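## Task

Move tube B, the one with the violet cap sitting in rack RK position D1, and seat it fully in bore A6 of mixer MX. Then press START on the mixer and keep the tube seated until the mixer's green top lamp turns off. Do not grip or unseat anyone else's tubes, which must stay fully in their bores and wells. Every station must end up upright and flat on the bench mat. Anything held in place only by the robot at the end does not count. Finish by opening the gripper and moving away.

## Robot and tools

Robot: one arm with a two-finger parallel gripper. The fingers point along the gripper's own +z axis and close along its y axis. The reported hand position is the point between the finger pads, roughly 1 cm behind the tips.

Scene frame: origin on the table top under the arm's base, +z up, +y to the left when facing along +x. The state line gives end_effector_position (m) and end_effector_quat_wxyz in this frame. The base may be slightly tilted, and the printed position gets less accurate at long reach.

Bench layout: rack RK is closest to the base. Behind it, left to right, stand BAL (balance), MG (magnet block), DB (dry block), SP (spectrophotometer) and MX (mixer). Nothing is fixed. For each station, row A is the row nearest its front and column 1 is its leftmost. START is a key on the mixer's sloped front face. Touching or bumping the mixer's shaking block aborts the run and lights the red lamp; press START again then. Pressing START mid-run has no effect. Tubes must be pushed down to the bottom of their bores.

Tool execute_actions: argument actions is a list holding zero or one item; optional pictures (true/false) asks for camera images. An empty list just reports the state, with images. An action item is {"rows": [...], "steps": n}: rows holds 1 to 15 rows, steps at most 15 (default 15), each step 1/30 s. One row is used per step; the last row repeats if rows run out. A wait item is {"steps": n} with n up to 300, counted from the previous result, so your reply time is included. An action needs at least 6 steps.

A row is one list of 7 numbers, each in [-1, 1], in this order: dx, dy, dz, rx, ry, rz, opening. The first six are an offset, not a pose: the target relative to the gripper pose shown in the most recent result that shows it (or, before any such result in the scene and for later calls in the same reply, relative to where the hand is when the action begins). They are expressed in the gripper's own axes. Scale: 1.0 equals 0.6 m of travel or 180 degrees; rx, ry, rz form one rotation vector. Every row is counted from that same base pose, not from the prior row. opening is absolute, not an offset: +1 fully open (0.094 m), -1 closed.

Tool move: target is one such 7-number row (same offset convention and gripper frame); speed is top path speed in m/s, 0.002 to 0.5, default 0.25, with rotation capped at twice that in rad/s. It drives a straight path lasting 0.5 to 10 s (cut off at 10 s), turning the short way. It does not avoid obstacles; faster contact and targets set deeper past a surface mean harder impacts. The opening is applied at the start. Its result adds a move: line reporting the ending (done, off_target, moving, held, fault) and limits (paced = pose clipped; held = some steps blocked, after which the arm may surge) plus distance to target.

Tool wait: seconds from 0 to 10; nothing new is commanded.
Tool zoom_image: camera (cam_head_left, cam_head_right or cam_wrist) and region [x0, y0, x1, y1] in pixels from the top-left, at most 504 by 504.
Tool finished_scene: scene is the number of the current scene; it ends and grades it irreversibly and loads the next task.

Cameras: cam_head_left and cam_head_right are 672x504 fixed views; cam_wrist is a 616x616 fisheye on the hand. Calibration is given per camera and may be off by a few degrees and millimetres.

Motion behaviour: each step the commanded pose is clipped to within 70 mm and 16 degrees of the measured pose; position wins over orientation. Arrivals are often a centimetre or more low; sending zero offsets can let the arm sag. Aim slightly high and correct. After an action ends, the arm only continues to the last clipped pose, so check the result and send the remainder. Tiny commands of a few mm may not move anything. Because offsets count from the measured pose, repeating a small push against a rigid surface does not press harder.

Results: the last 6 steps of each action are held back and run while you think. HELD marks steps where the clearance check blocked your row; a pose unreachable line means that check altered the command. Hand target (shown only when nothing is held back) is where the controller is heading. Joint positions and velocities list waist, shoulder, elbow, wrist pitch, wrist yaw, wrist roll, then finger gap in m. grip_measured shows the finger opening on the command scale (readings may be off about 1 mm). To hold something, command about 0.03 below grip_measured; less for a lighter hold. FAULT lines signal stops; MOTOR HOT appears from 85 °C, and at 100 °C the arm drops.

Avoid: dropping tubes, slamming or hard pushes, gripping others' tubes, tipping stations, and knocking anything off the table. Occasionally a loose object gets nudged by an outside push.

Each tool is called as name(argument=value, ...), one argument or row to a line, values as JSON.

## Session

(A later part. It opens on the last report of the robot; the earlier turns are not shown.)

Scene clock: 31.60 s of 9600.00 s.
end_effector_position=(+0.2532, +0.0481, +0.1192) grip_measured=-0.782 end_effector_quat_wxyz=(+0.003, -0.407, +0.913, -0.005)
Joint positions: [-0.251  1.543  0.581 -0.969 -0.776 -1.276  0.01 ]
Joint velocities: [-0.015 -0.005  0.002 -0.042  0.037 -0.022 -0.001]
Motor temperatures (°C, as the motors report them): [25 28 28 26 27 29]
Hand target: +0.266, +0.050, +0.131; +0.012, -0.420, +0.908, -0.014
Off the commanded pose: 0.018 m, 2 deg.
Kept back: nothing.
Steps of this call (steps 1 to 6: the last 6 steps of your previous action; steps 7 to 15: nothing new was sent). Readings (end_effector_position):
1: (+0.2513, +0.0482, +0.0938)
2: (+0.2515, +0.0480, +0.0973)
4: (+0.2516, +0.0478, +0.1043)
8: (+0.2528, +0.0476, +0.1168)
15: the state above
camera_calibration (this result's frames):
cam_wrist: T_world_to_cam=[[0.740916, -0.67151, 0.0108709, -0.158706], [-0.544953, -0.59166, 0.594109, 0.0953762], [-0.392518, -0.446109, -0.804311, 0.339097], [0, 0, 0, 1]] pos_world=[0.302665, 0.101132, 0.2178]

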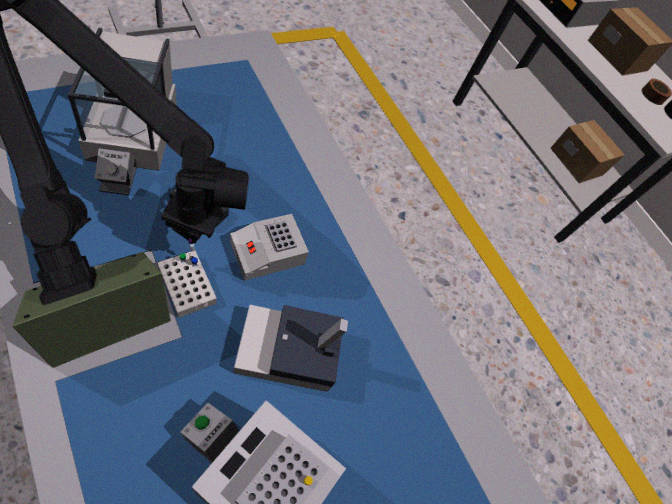

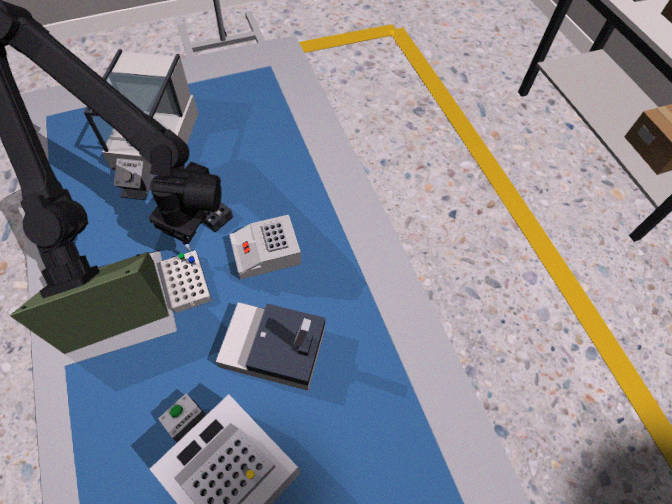

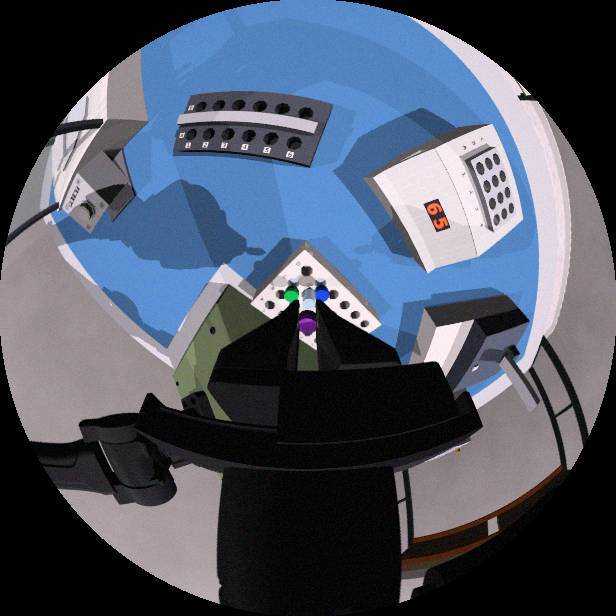

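move(
  target=[0.0515, -0.065, -0.26, 0, 0, 0.25, -0.8],
  speed=0.25,
)

Scene clock: 34.40 s of 9600.00 s.
end_effector_position=(+0.2480, +0.0015, +0.2622) grip_measured=-0.782 end_effector_quat_wxyz=(-0.005, -0.031, +1.000, -0.002)
Joint positions: [-0.646  1.615  0.869 -1.485 -0.569 -0.952  0.01 ]
Joint velocities: [-0.005  0.005 -0.012 -0.002  0.051 -0.081  0.   ]
Motor temperatures (°C, as the motors report them): [25 28 28 26 27 29]
Hand target: +0.258, -0.003, +0.276; +0.002, -0.025, +1.000, -0.007
Off the commanded pose: 0.018 m, 1 deg.
Kept back: nothing.
move: off_target
camera_calibration (this result's frames):
cam_wrist: T_world_to_cam=[[0.0565601, -0.998392, 0.00368379, -0.01562], [-0.796069, -0.0428709, 0.603685, 0.0390187], [-0.602557, -0.0370771, -0.797214, 0.480914], [0, 0, 0, 1]] pos_world=[0.321723, 0.00390874, 0.359894]

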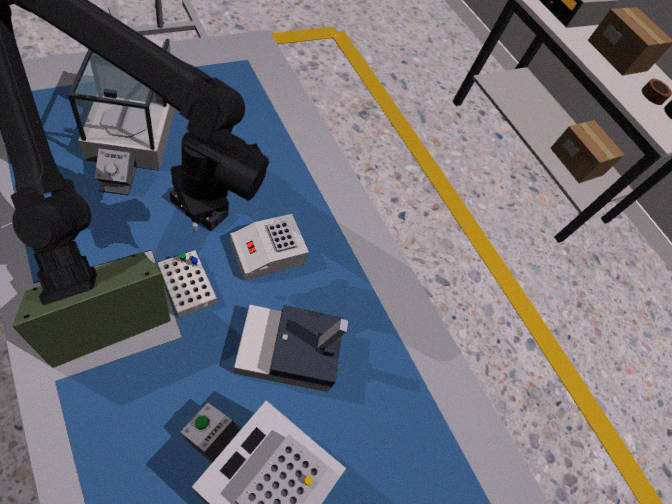

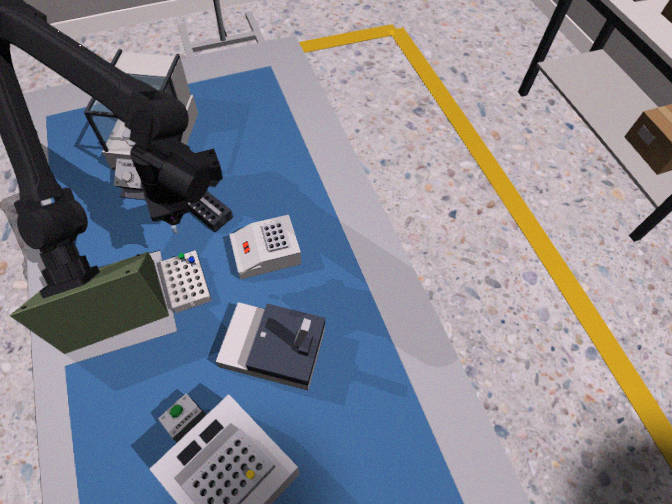

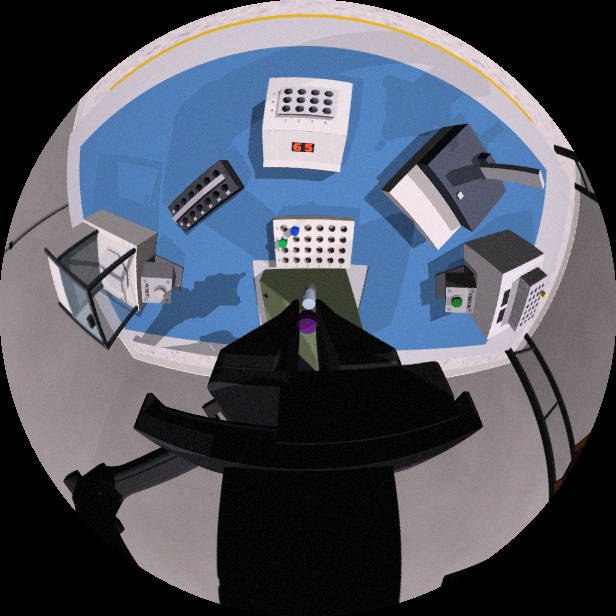

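move(
  target=[0.1605, -0.7523, -0.02, 0, 0, 0.369, -0.8],
  speed=0.25,
)

Scene clock: 37.47 s of 9600.00 s.
end_effector_position=(+0.1625, -0.4436, +0.2567) grip_measured=-0.782 end_effector_quat_wxyz=(-0.017, +0.522, +0.853, +0.001)
Joint positions: [-1.206  2.714  1.699 -1.41  -0.171 -0.239  0.01 ]
Joint velocities: [-0.005 -0.005 -0.002 -0.012 -0.037  0.007 -0.   ]
Motor temperatures (°C, as the motors report them): [25 28 29 26 27 29]
Hand target: +0.166, -0.456, +0.274; -0.005, +0.526, +0.850, -0.010
Off the commanded pose: 0.029 m, 2 deg.
Kept back: nothing.
move: off_target
camera_calibration (this result's frames):
cam_wrist: T_world_to_cam=[[-0.892097, -0.45153, 0.0168268, -0.0617841], [-0.345723, 0.706083, 0.617999, 0.210548], [-0.290926, 0.545498, -0.785999, 0.613372], [0, 0, 0, 1]] pos_world=[0.19612, -0.511155, 0.353031]

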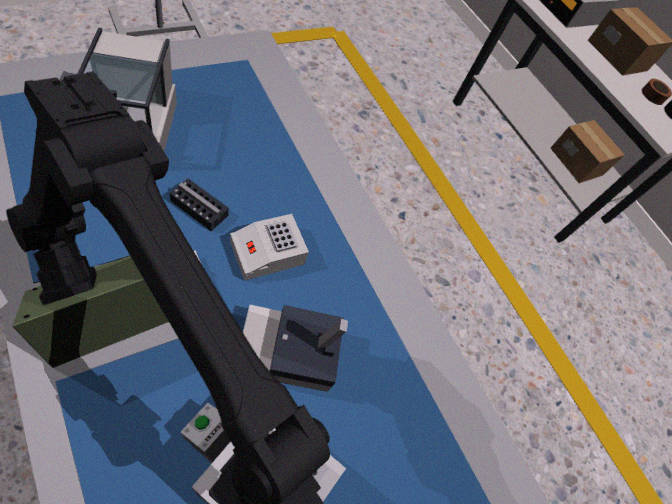

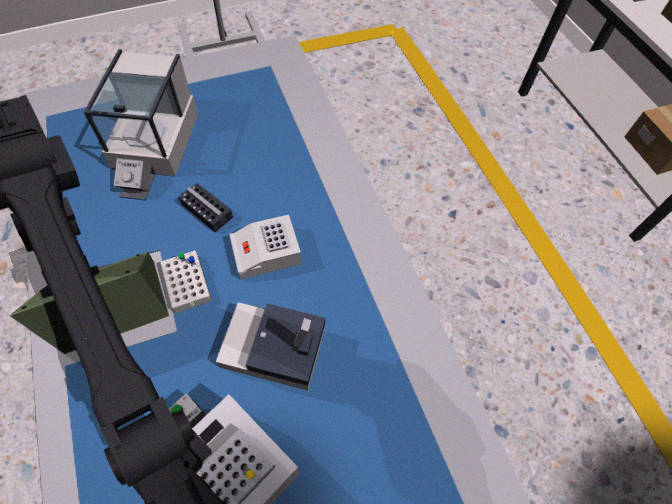

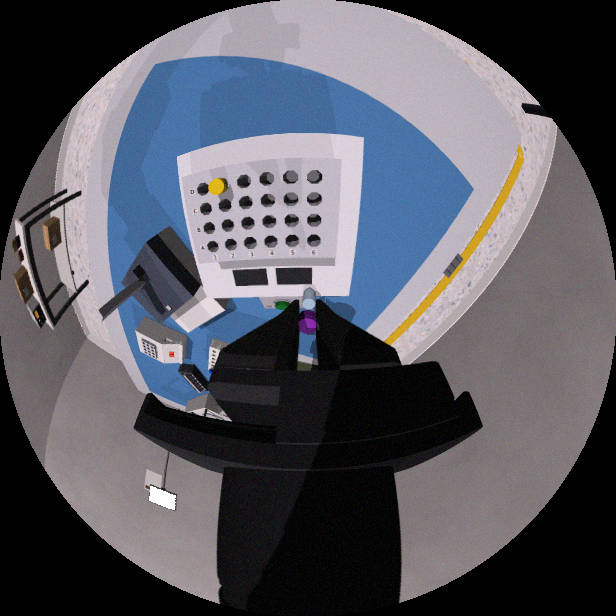

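zoom_image(
  camera="cam_wrist",
  region=[170, 130, 390, 350],
)

Region (170, 130, 390, 350) of cam_wrist's 616x616 image, scaled by 2.291, with more detail than that image has.

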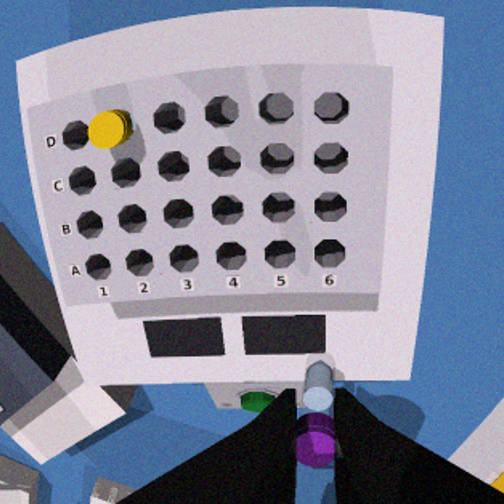

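move(
  target=[-0.068, -0.008, -0.035, -0.007, -0.017, 0, -0.8],
  speed=0.06,
)

zoom_image(
  camera="cam_wrist",
  region=[230, 190, 390, 350],
)

Scene clock: 40.00 s of 9600.00 s.
end_effector_position=(+0.1749, -0.4697, +0.2650) grip_measured=-0.782 end_effector_quat_wxyz=(+0.002, +0.521, +0.854, -0.000)
Joint positions: [-1.206  2.769  1.805 -1.433 -0.196 -0.237  0.01 ]
Joint velocities: [ 0.015  0.005 -0.012 -0.007 -0.037  0.007 -0.   ]
Motor temperatures (°C, as the motors report them): [25 28 30 26 27 29]
Hand target: +0.176, -0.482, +0.276; +0.012, +0.522, +0.853, -0.005
Off the commanded pose: 0.017 m, 1 deg.
Kept back: nothing.
move: off_target
camera_calibration (this result's frames):
cam_wrist: T_world_to_cam=[[-0.89121, -0.45359, -0.000909956, -0.0590534], [-0.366033, 0.71799, 0.592039, 0.244136], [-0.26789, 0.527964, -0.805909, 0.630814], [0, 0, 0, 1]] pos_world=[0.205721, -0.53512, 0.363787]

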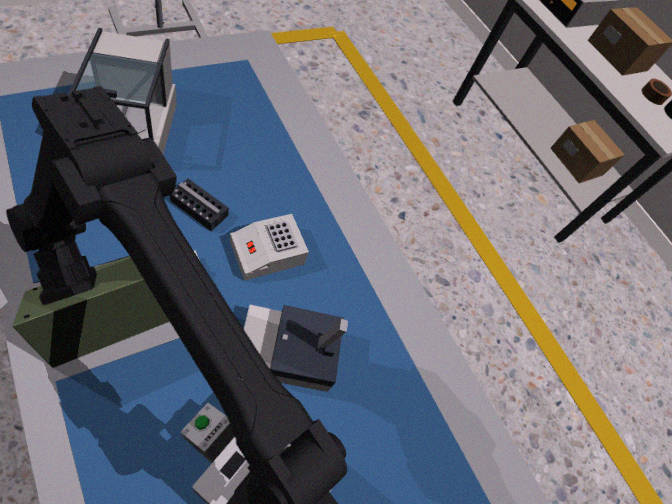

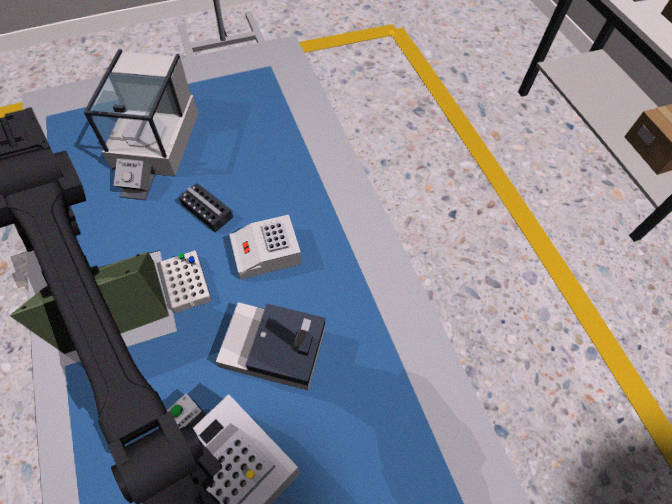

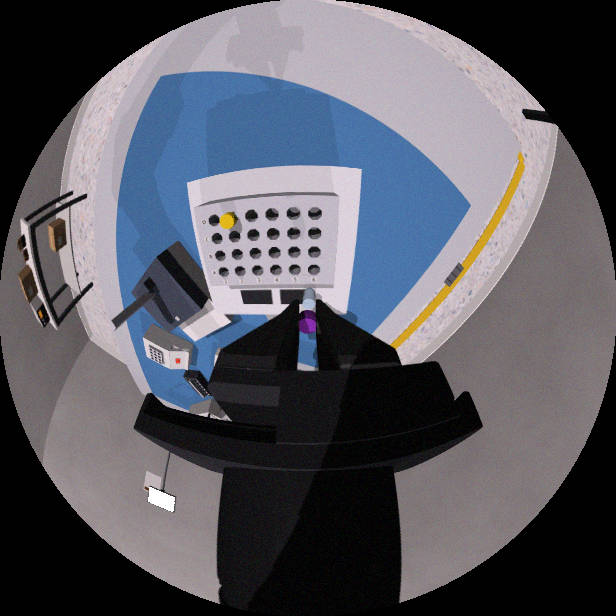

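Region (230, 190, 390, 350) of cam_wrist's 616x616 image, scaled by 3.150, with more detail than that image has.

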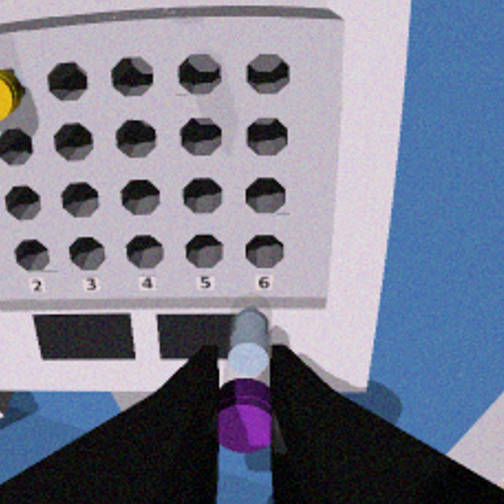

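move(
  target=[0.0, -0.015, 0.03, 0, 0, 0, -0.8],
  speed=0.03,
)

zoom_image(
  camera="cam_wrist",
  region=[230, 190, 390, 350],
)

Scene clock: 41.37 s of 9600.00 s.
end_effector_position=(+0.1704, -0.4662, +0.2513) grip_measured=-0.782 end_effector_quat_wxyz=(-0.004, +0.522, +0.853, +0.002)
Joint positions: [-1.206  2.77   1.77  -1.408 -0.191 -0.237  0.01 ]
Joint velocities: [ 0.005 -0.005  0.017 -0.002  0.022 -0.037  0.   ]
Motor temperatures (°C, as the motors report them): [25 28 30 26 27 29]
Hand target: +0.167, -0.474, +0.247; +0.002, +0.521, +0.854, -0.001
Off the commanded pose: 0.009 m, 1 deg.
Kept back: nothing.
move: done
camera_calibration (this result's frames):
cam_wrist: T_world_to_cam=[[-0.892233, -0.451574, 0.00125518, -0.0609104], [-0.359901, 0.712776, 0.602014, 0.242104], [-0.272749, 0.536685, -0.798484, 0.619728], [0, 0, 0, 1]] pos_world=[0.201817, -0.532671, 0.349169]

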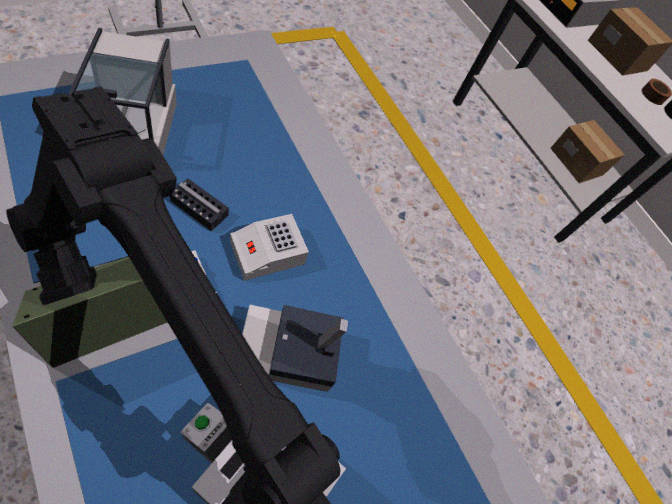

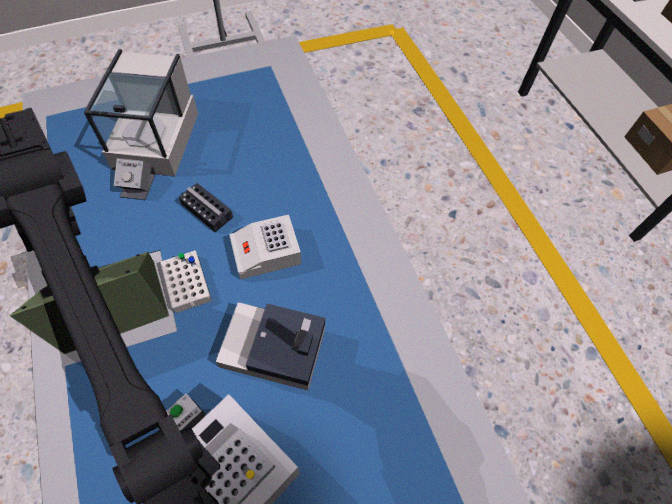

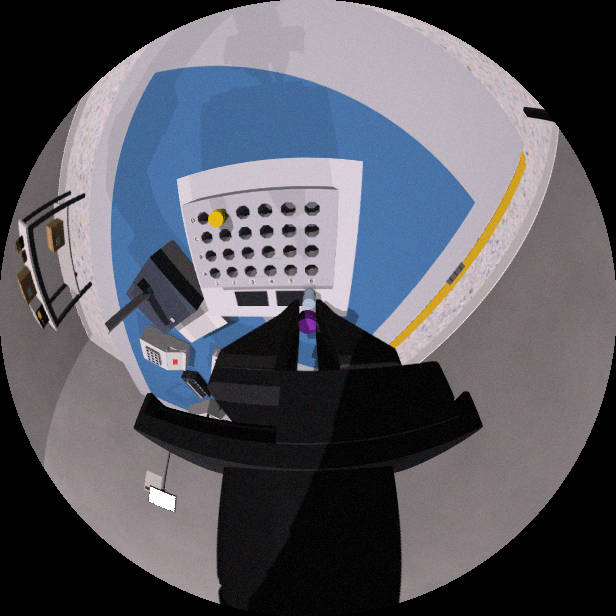

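Region (230, 190, 390, 350) of cam_wrist's 616x616 image, scaled by 3.150, with more detail than that image has.

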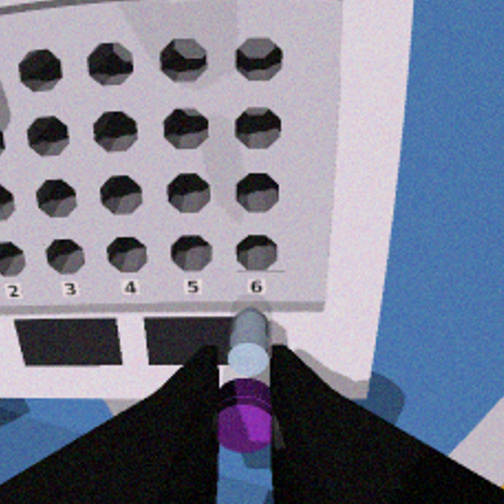

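move(
  target=[-0.032, 0.0, -0.008, 0, -0.0105, 0, -0.8],
  speed=0.03,
)

zoom_image(
  camera="cam_wrist",
  region=[230, 190, 390, 350],
)

Scene clock: 43.00 s of 9600.00 s.
end_effector_position=(+0.1707, -0.4664, +0.2451) grip_measured=-0.782 end_effector_quat_wxyz=(-0.005, +0.523, +0.853, +0.008)
Joint positions: [-1.206  2.781  1.77  -1.408 -0.199 -0.237  0.01 ]
Joint velocities: [-0.005 -0.015 -0.012 -0.007  0.007  0.022  0.001]
Motor temperatures (°C, as the motors report them): [25 28 30 26 27 29]
Hand target: +0.179, -0.482, +0.256; +0.010, +0.522, +0.853, -0.007
Off the commanded pose: 0.022 m, 2 deg.
Kept back: nothing.
move: off_target
camera_calibration (this result's frames):
cam_wrist: T_world_to_cam=[[-0.893187, -0.449597, -0.00892185, -0.0572404], [-0.361584, 0.706259, 0.608651, 0.241736], [-0.267346, 0.546865, -0.793388, 0.617515], [0, 0, 0, 1]] pos_world=[0.201372, -0.53416, 0.342285]

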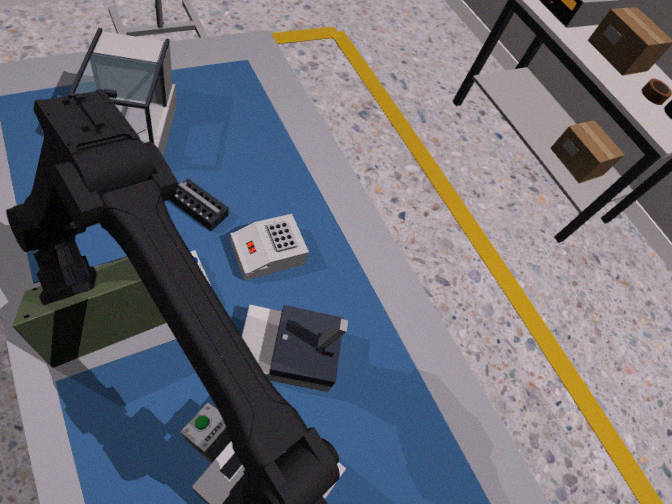

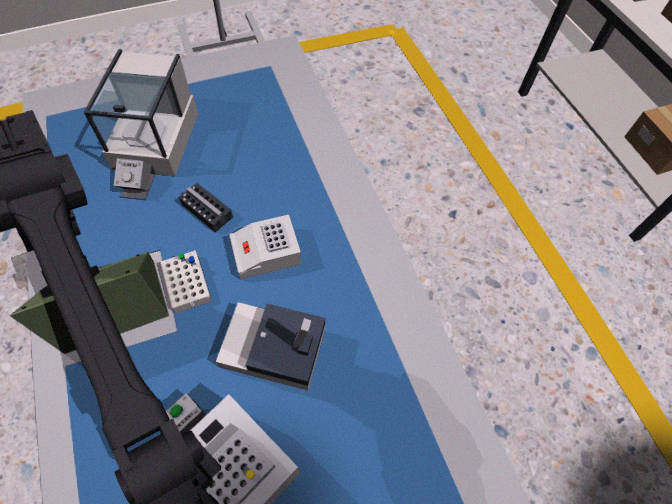

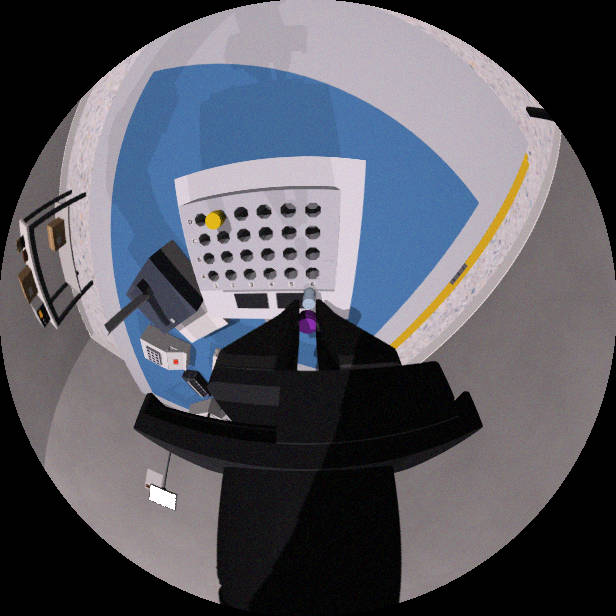

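Region (230, 190, 390, 350) of cam_wrist's 616x616 image, scaled by 3.150, with more detail than that image has.

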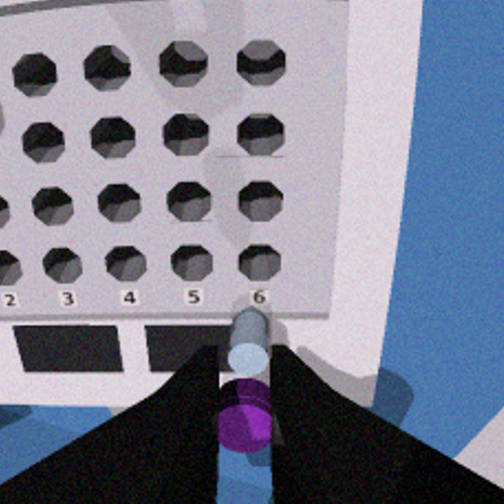

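move(
  target=[-0.0268, -0.0065, 0.0193, 0.005, -0.0108, 0, -0.8],
  speed=0.02,
)

zoom_image(
  camera="cam_wrist",
  region=[250, 230, 370, 350],
)

Scene clock: 45.53 s of 9600.00 s.
end_effector_position=(+0.1710, -0.4744, +0.2377) grip_measured=-0.782 end_effector_quat_wxyz=(+0.003, +0.522, +0.853, +0.001)
Joint positions: [-1.206  2.792  1.767 -1.372 -0.198 -0.235  0.01 ]
Joint velocities: [ 0.005 -0.005 -0.002  0.022 -0.037  0.081  0.001]
Motor temperatures (°C, as the motors report them): [25 28 30 26 27 29]
Hand target: +0.174, -0.482, +0.233; +0.005, +0.523, +0.853, -0.007
Off the commanded pose: 0.010 m, 1 deg.
Kept back: nothing.
move: done
camera_calibration (this result's frames):
cam_wrist: T_world_to_cam=[[-0.892099, -0.451828, -0.0032312, -0.0632134], [-0.365882, 0.718172, 0.591911, 0.262351], [-0.265122, 0.529226, -0.805997, 0.610335], [0, 0, 0, 1]] pos_world=[0.20141, -0.53998, 0.336435]

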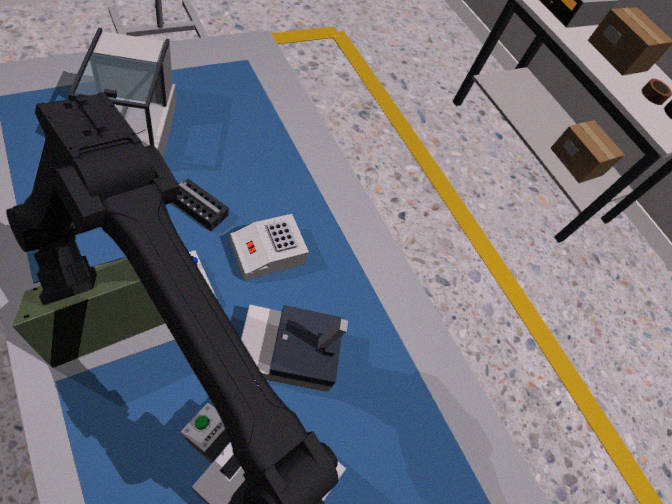

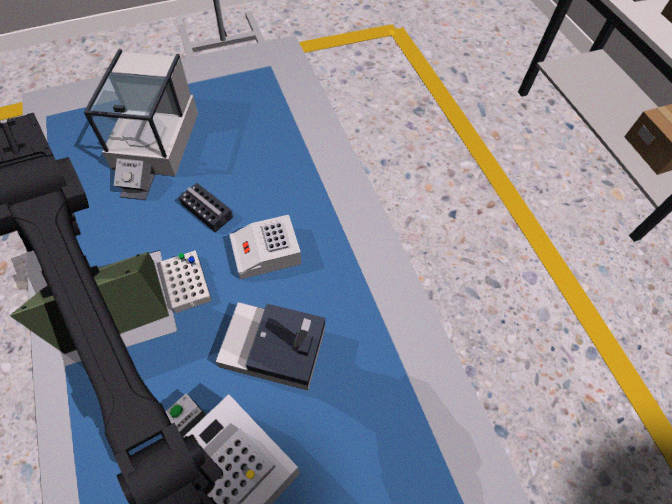

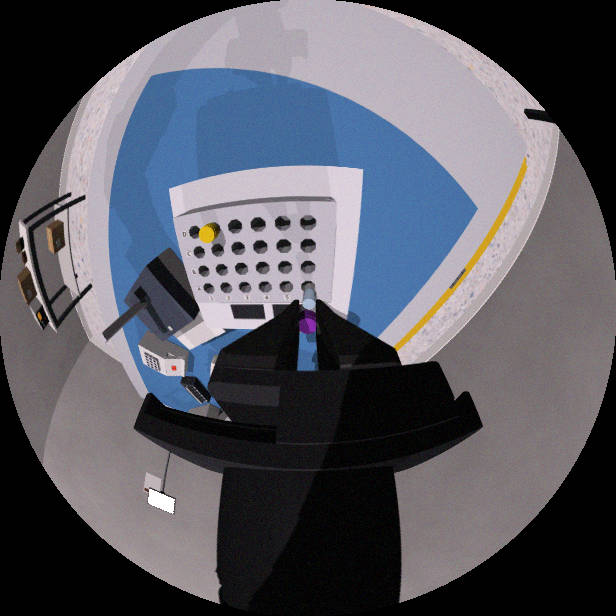

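Region (250, 230, 370, 350) of cam_wrist's 616x616 image, scaled by 4.200, with more detail than that image has.

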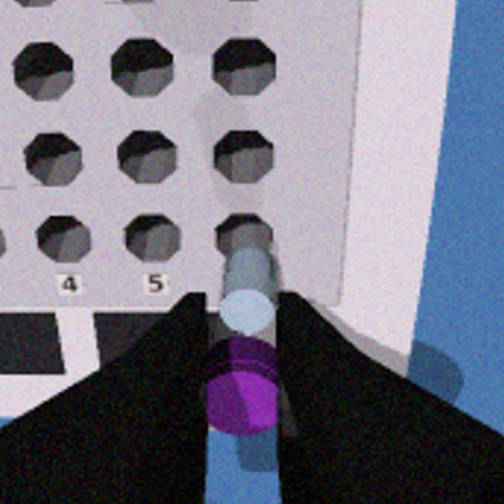

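execute_actions(
  actions=[
    {"rows": [[-0.011,0.002,0.010,0,-0.002,0,-0.8],[-0.009,0.004,0.012,0,-0.001,0,-0.8],[-0.007,0.005,0.014,0,0,0,-0.8],[-0.005,0.006,0.015,0,0.001,0,-0.8],[-0.005,0.0065,0.016,0,0.001,0,-0.8],[-0.005,0.0065,0.017,0,0.001,0,-0.8],[-0.005,0.0065,0.018,0,0.001,0,-0.8],[-0.005,0.0065,0.019,0,0.001,0,-0.8],[-0.005,0.0065,0.020,0,0.001,0,-0.8],[-0.005,0.0065,0.021,0,0.001,0,-0.8],[-0.005,0.0065,0.022,0,0.001,0,-0.8],[-0.005,0.0065,0.023,0,0.001,0,-0.8],[-0.005,0.0065,0.024,0,0.001,0,-0.8],[-0.005,0.0065,0.025,0,0.001,0,-0.8],[-0.005,0.0065,0.025,0,0.001,0,-0.8]], "steps": 15},
  ],
)

wait(
  seconds=0.4,
)

zoom_image(
  camera="cam_wrist",
  region=[250, 230, 370, 350],
)

Scene clock: 46.33 s of 9600.00 s.
end_effector_position=(+0.1715, -0.4717, +0.2344) grip_measured=-0.782 end_effector_quat_wxyz=(+0.002, +0.522, +0.853, +0.005)
Joint positions: [-1.205  2.792  1.759 -1.371 -0.205 -0.235  0.01 ]
Joint velocities: [-0.015  0.005 -0.002  0.012 -0.081 -0.095  0.   ]
Motor temperatures (°C, as the motors report them): [25 28 30 26 27 29]
Steps of this call (steps 1 to 15: nothing new was sent; steps 16 to 24: the first 9 steps of this action). Readings (end_effector_position):
16: (+0.1713, -0.4743, +0.2377)
17: (+0.1716, -0.4742, +0.2377)
19: (+0.1718, -0.4737, +0.2371)
23: (+0.1714, -0.4715, +0.2344)
24: the state above

Scene clock: 46.93 s of 9600.00 s.
end_effector_position=(+0.1720, -0.4726, +0.2340) grip_measured=-0.782 end_effector_quat_wxyz=(+0.004, +0.521, +0.853, +0.004)
Joint positions: [-1.204  2.792  1.757 -1.365 -0.206 -0.235  0.01 ]
Joint velocities: [ 0.005  0.005  0.002  0.012  0.037 -0.022  0.   ]
Motor temperatures (°C, as the motors report them): [25 28 30 26 27 29]
Hand target: +0.176, -0.475, +0.223; +0.001, +0.521, +0.853, +0.002
Off the commanded pose: 0.012 m, 0 deg.
Kept back: nothing.
Steps of this call (steps 1 to 6: the last 6 steps of your previous action; steps 7 to 18: nothing new was sent). Readings (end_effector_position):
1: (+0.1717, -0.4718, +0.2344)
2: (+0.1718, -0.4721, +0.2344)
4: (+0.1719, -0.4724, +0.2343)
8: (+0.1720, -0.4726, +0.2340)
18: the state above
camera_calibration (this result's frames):
cam_wrist: T_world_to_cam=[[-0.891754, -0.452409, -0.0100311, -0.0602632], [-0.369502, 0.715179, 0.593286, 0.262498], [-0.261234, 0.532771, -0.804929, 0.607428], [0, 0, 0, 1]] pos_world=[0.201934, -0.538617, 0.332596]

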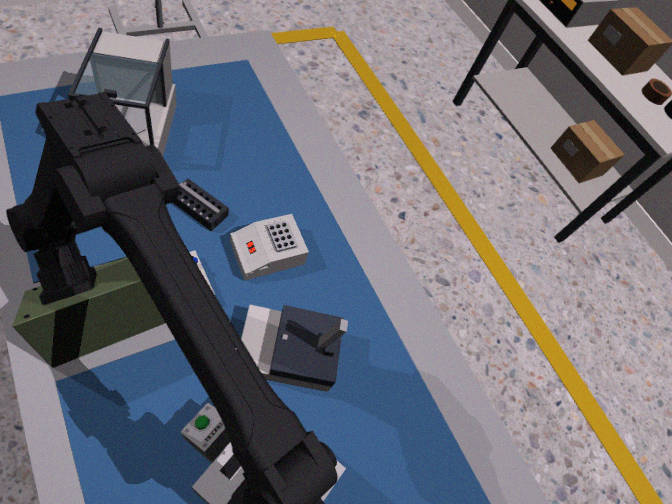

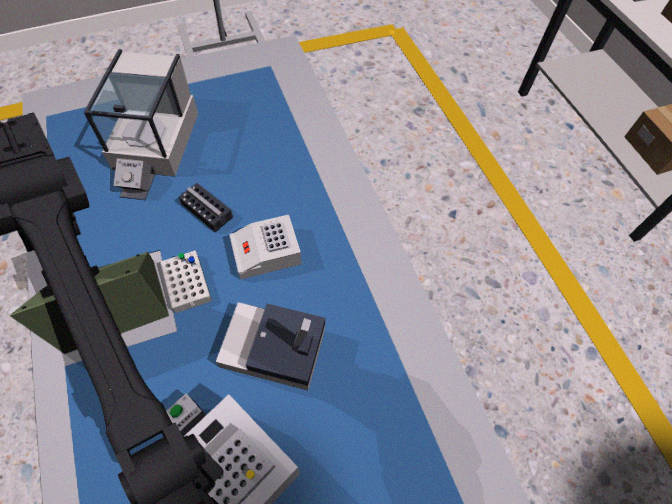

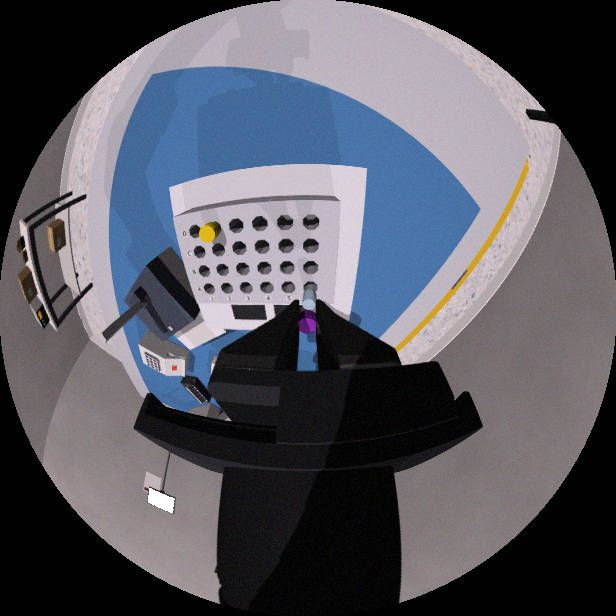

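Region (250, 230, 370, 350) of cam_wrist's 616x616 image, scaled by 4.200, with more detail than that image has.

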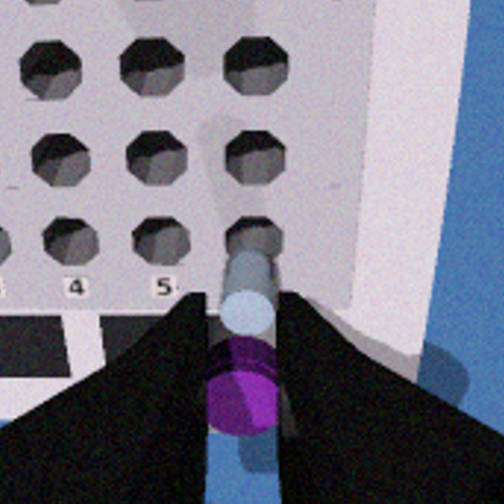

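execute_actions(
  actions=[
    {"rows": [[-0.007,0.002,0.019,0,0.001,0,-0.8],[-0.007,0.001,0.020,0,0.001,0,-0.8],[-0.007,0.0,0.021,0,0.001,0,-0.8],[-0.007,0.0,0.022,0,0.001,0,-0.8],[-0.007,0.0,0.023,0,0.001,0,-0.8],[-0.007,0.0,0.024,0,0.001,0,-0.8],[-0.007,0.0,0.025,0,0.001,0,-0.8],[-0.007,0.0,0.026,0,0.001,0,-0.8],[-0.007,0.0,0.027,0,0.001,0,-0.8],[-0.007,0.0,0.028,0,0.001,0,-0.8],[-0.007,0.0,0.029,0,0.001,0,-0.8],[-0.007,0.0,0.030,0,0.001,0,-0.8],[-0.007,0.0,0.031,0,0.001,0,-0.8],[-0.007,0.0,0.032,0,0.001,0,-0.8],[-0.007,0.0,0.032,0,0.001,0,-0.8]], "steps": 15},
  ],
)

wait(
  seconds=0.4,
)

zoom_image(
  camera="cam_wrist",
  region=[250, 230, 370, 350],
)

Scene clock: 47.93 s of 9600.00 s.
end_effector_position=(+0.1722, -0.4731, +0.2337) grip_measured=-0.782 end_effector_quat_wxyz=(+0.005, +0.521, +0.854, +0.003)
Joint positions: [-1.204  2.792  1.757 -1.362 -0.207 -0.235  0.01 ]
Joint velocities: [-0.005 -0.005 -0.017  0.007  0.007 -0.007 -0.001]
Motor temperatures (°C, as the motors report them): [25 28 30 26 27 29]
Steps of this call (steps 1 to 21: nothing new was sent; steps 22 to 30: the first 9 steps of this action). Readings (end_effector_position):
22: (+0.1720, -0.4726, +0.2340)
23: (+0.1721, -0.4726, +0.2340)
25: (+0.1721, -0.4726, +0.2340)
29: (+0.1723, -0.4731, +0.2338)
30: the state above

Scene clock: 48.53 s of 9600.00 s.
end_effector_position=(+0.1726, -0.4741, +0.2331) grip_measured=-0.782 end_effector_quat_wxyz=(+0.007, +0.521, +0.854, +0.002)
Joint positions: [-1.204  2.792  1.755 -1.356 -0.208 -0.235  0.01 ]
Joint velocities: [-0.005 -0.005  0.002 -0.002  0.037 -0.066 -0.001]
Motor temperatures (°C, as the motors report them): [25 29 30 26 27 29]
Hand target: +0.174, -0.476, +0.215; +0.002, +0.521, +0.853, +0.005
Off the commanded pose: 0.019 m, 1 deg.
Kept back: nothing.
Steps of this call (steps 1 to 6: the last 6 steps of your previous action; steps 7 to 18: nothing new was sent). Readings (end_effector_position):
1: (+0.1723, -0.4733, +0.2336)
2: (+0.1724, -0.4735, +0.2336)
4: (+0.1725, -0.4737, +0.2333)
8: (+0.1726, -0.4741, +0.2331)
18: the state above
camera_calibration (this result's frames):
cam_wrist: T_world_to_cam=[[-0.891069, -0.453735, -0.0110055, -0.0608637], [-0.373041, 0.718356, 0.587201, 0.267815], [-0.258527, 0.527342, -0.809367, 0.605704], [0, 0, 0, 1]] pos_world=[0.202263, -0.539415, 0.332306]

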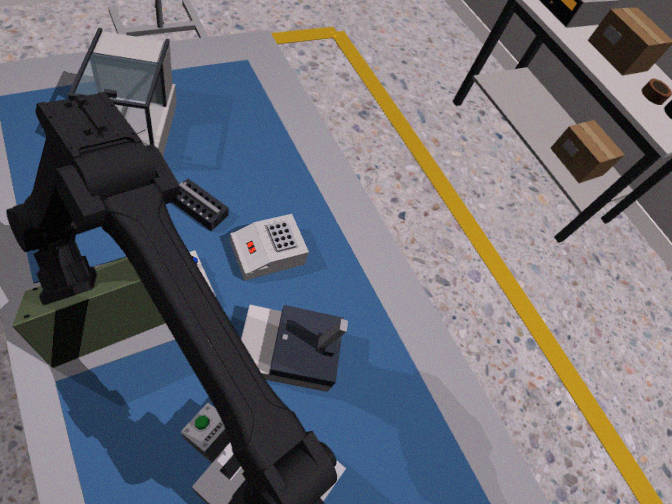

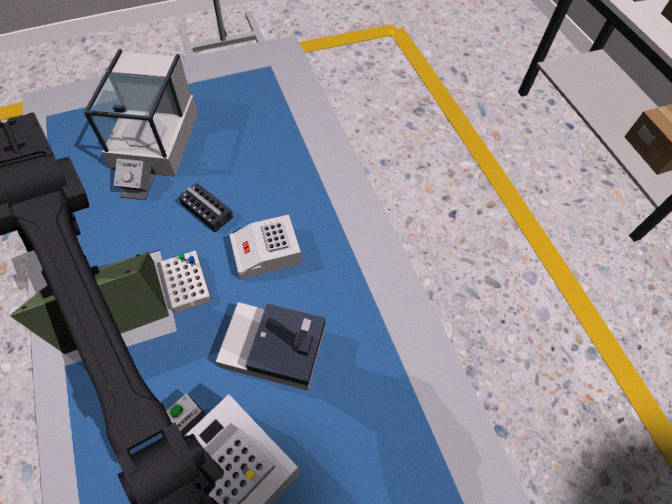

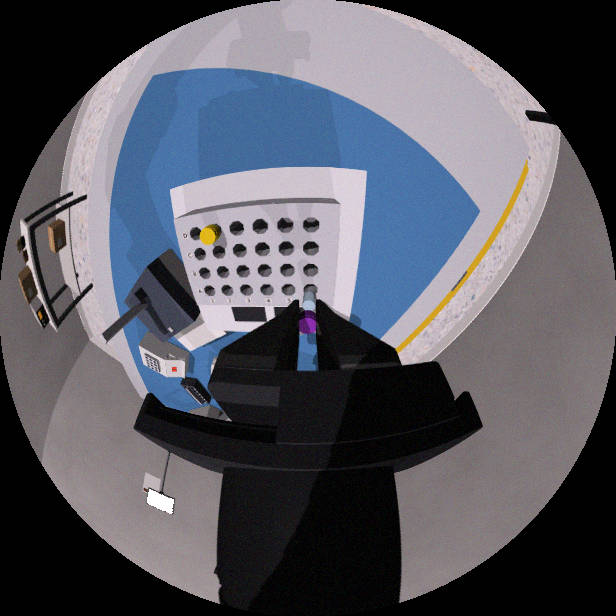

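Region (250, 230, 370, 350) of cam_wrist's 616x616 image, scaled by 4.200, with more detail than that image has.

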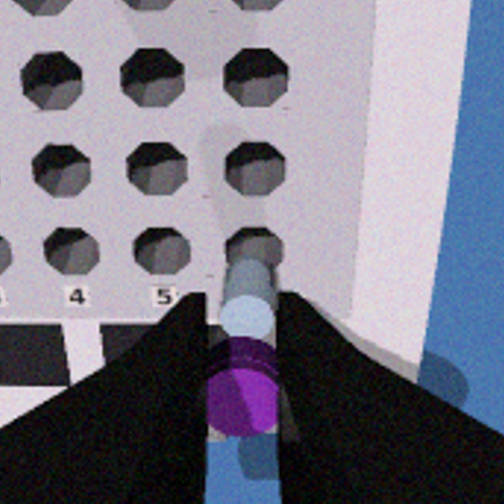

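execute_actions(
  actions=[
    {"rows": [[-0.005,0.001,0.01,0.001,-0.003,0,-0.8],[-0.01,0.002,-0.01,0.002,-0.008,0,-0.8],[-0.016,0.003,-0.025,0.0035,-0.013,0,-0.8],[-0.02,0.0035,-0.034,0.0045,-0.016,0,-0.8],[-0.02,0.0035,-0.034,0.0045,-0.016,0,-0.8],[-0.02,0.0035,-0.034,0.0045,-0.016,0,-0.8],[-0.022,0.003,-0.034,0.005,-0.018,0,-0.8],[-0.024,0.0025,-0.034,0.0055,-0.0195,0,-0.8],[-0.0255,0.002,-0.034,0.006,-0.021,0,-0.8],[-0.027,0.0015,-0.034,0.0063,-0.0222,0,-0.8],[-0.028,0.0012,-0.034,0.0066,-0.0232,0,-0.8],[-0.029,0.0009,-0.034,0.0069,-0.0242,0,-0.8],[-0.030,0.0006,-0.034,0.0071,-0.0252,0,-0.8],[-0.031,0.0003,-0.034,0.0074,-0.0261,0,-0.8],[-0.0323,0,-0.034,0.0076,-0.027,0,-0.8]], "steps": 15},
  ],
)

wait(
  seconds=0.4,
)

zoom_image(
  camera="cam_wrist",
  region=[250, 230, 370, 350],
)

Scene clock: 49.53 s of 9600.00 s.
end_effector_position=(+0.1726, -0.4743, +0.2336) grip_measured=-0.782 end_effector_quat_wxyz=(+0.008, +0.522, +0.853, +0.001)
Joint positions: [-1.204  2.791  1.755 -1.355 -0.208 -0.232  0.01 ]
Joint velocities: [-0.005 -0.005 -0.017  0.042  0.125 -0.037  0.   ]
Motor temperatures (°C, as the motors report them): [25 29 30 26 27 29]
Steps of this call (steps 1 to 21: nothing new was sent; steps 22 to 30: the first 9 steps of this action). Readings (end_effector_position):
22: (+0.1726, -0.4741, +0.2331)
23: (+0.1726, -0.4741, +0.2331)
25: (+0.1726, -0.4741, +0.2336)
29: (+0.1726, -0.4741, +0.2336)
30: the state above

Scene clock: 50.13 s of 9600.00 s.
end_effector_position=(+0.1732, -0.4773, +0.2336) grip_measured=-0.782 end_effector_quat_wxyz=(+0.012, +0.524, +0.852, -0.003)
Joint positions: [-1.204  2.791  1.755 -1.342 -0.207 -0.224  0.01 ]
Joint velocities: [-0.015  0.005 -0.017  0.022  0.007  0.007  0.   ]
Motor temperatures (°C, as the motors report them): [25 29 30 26 27 29]
Hand target: +0.181, -0.491, +0.254; +0.037, +0.521, +0.853, -0.030
Off the commanded pose: 0.026 m, 4 deg.
Kept back: nothing.
Steps of this call (steps 1 to 6: the last 6 steps of your previous action; steps 7 to 18: nothing new was sent). Readings (end_effector_position):
1: (+0.1727, -0.4748, +0.2336)
2: (+0.1728, -0.4753, +0.2336)
4: (+0.1730, -0.4762, +0.2336)
8: (+0.1732, -0.4772, +0.2336)
18: the state above
camera_calibration (this result's frames):
cam_wrist: T_world_to_cam=[[-0.894605, -0.446811, -0.00648538, -0.0589219], [-0.368495, 0.729436, 0.576311, 0.277161], [-0.252771, 0.517961, -0.817205, 0.604333], [0, 0, 0, 1]] pos_world=[0.202179, -0.541519, 0.333751]

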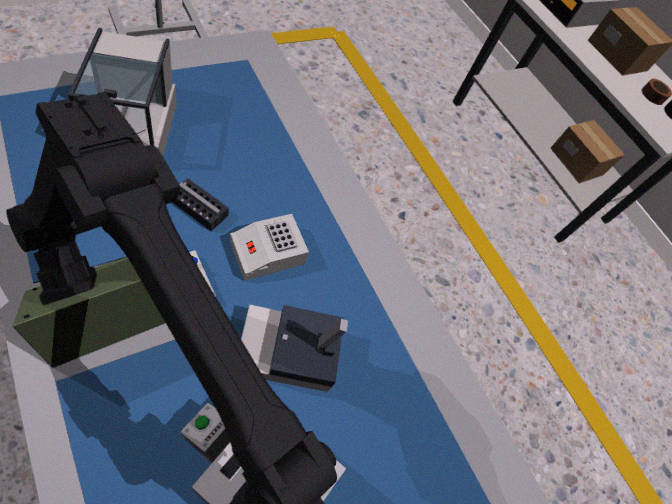

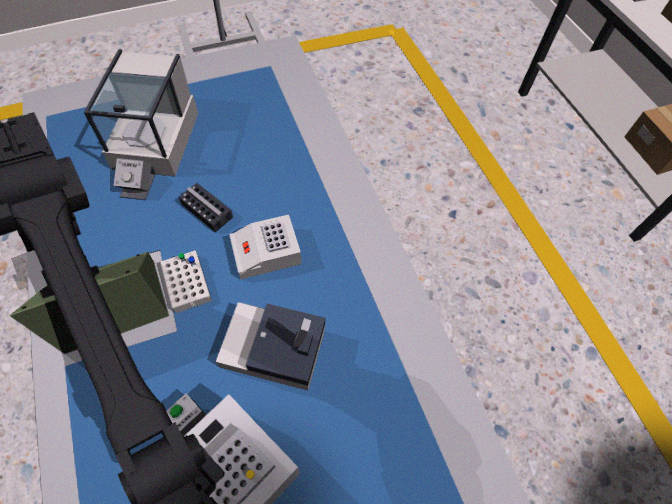

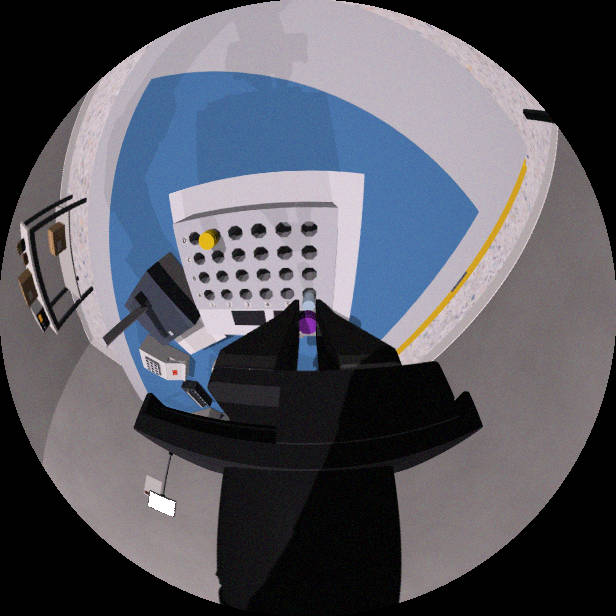

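Region (250, 230, 370, 350) of cam_wrist's 616x616 image, scaled by 4.200, with more detail than that image has.

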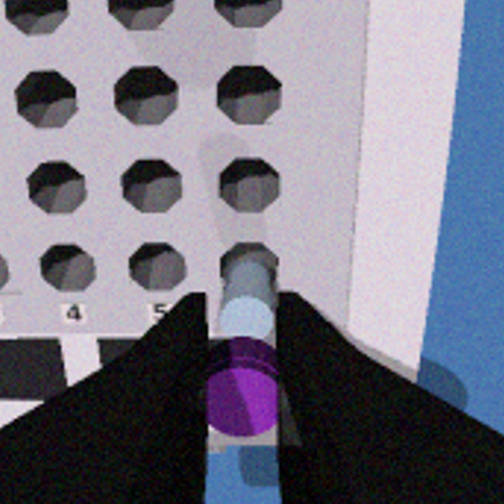

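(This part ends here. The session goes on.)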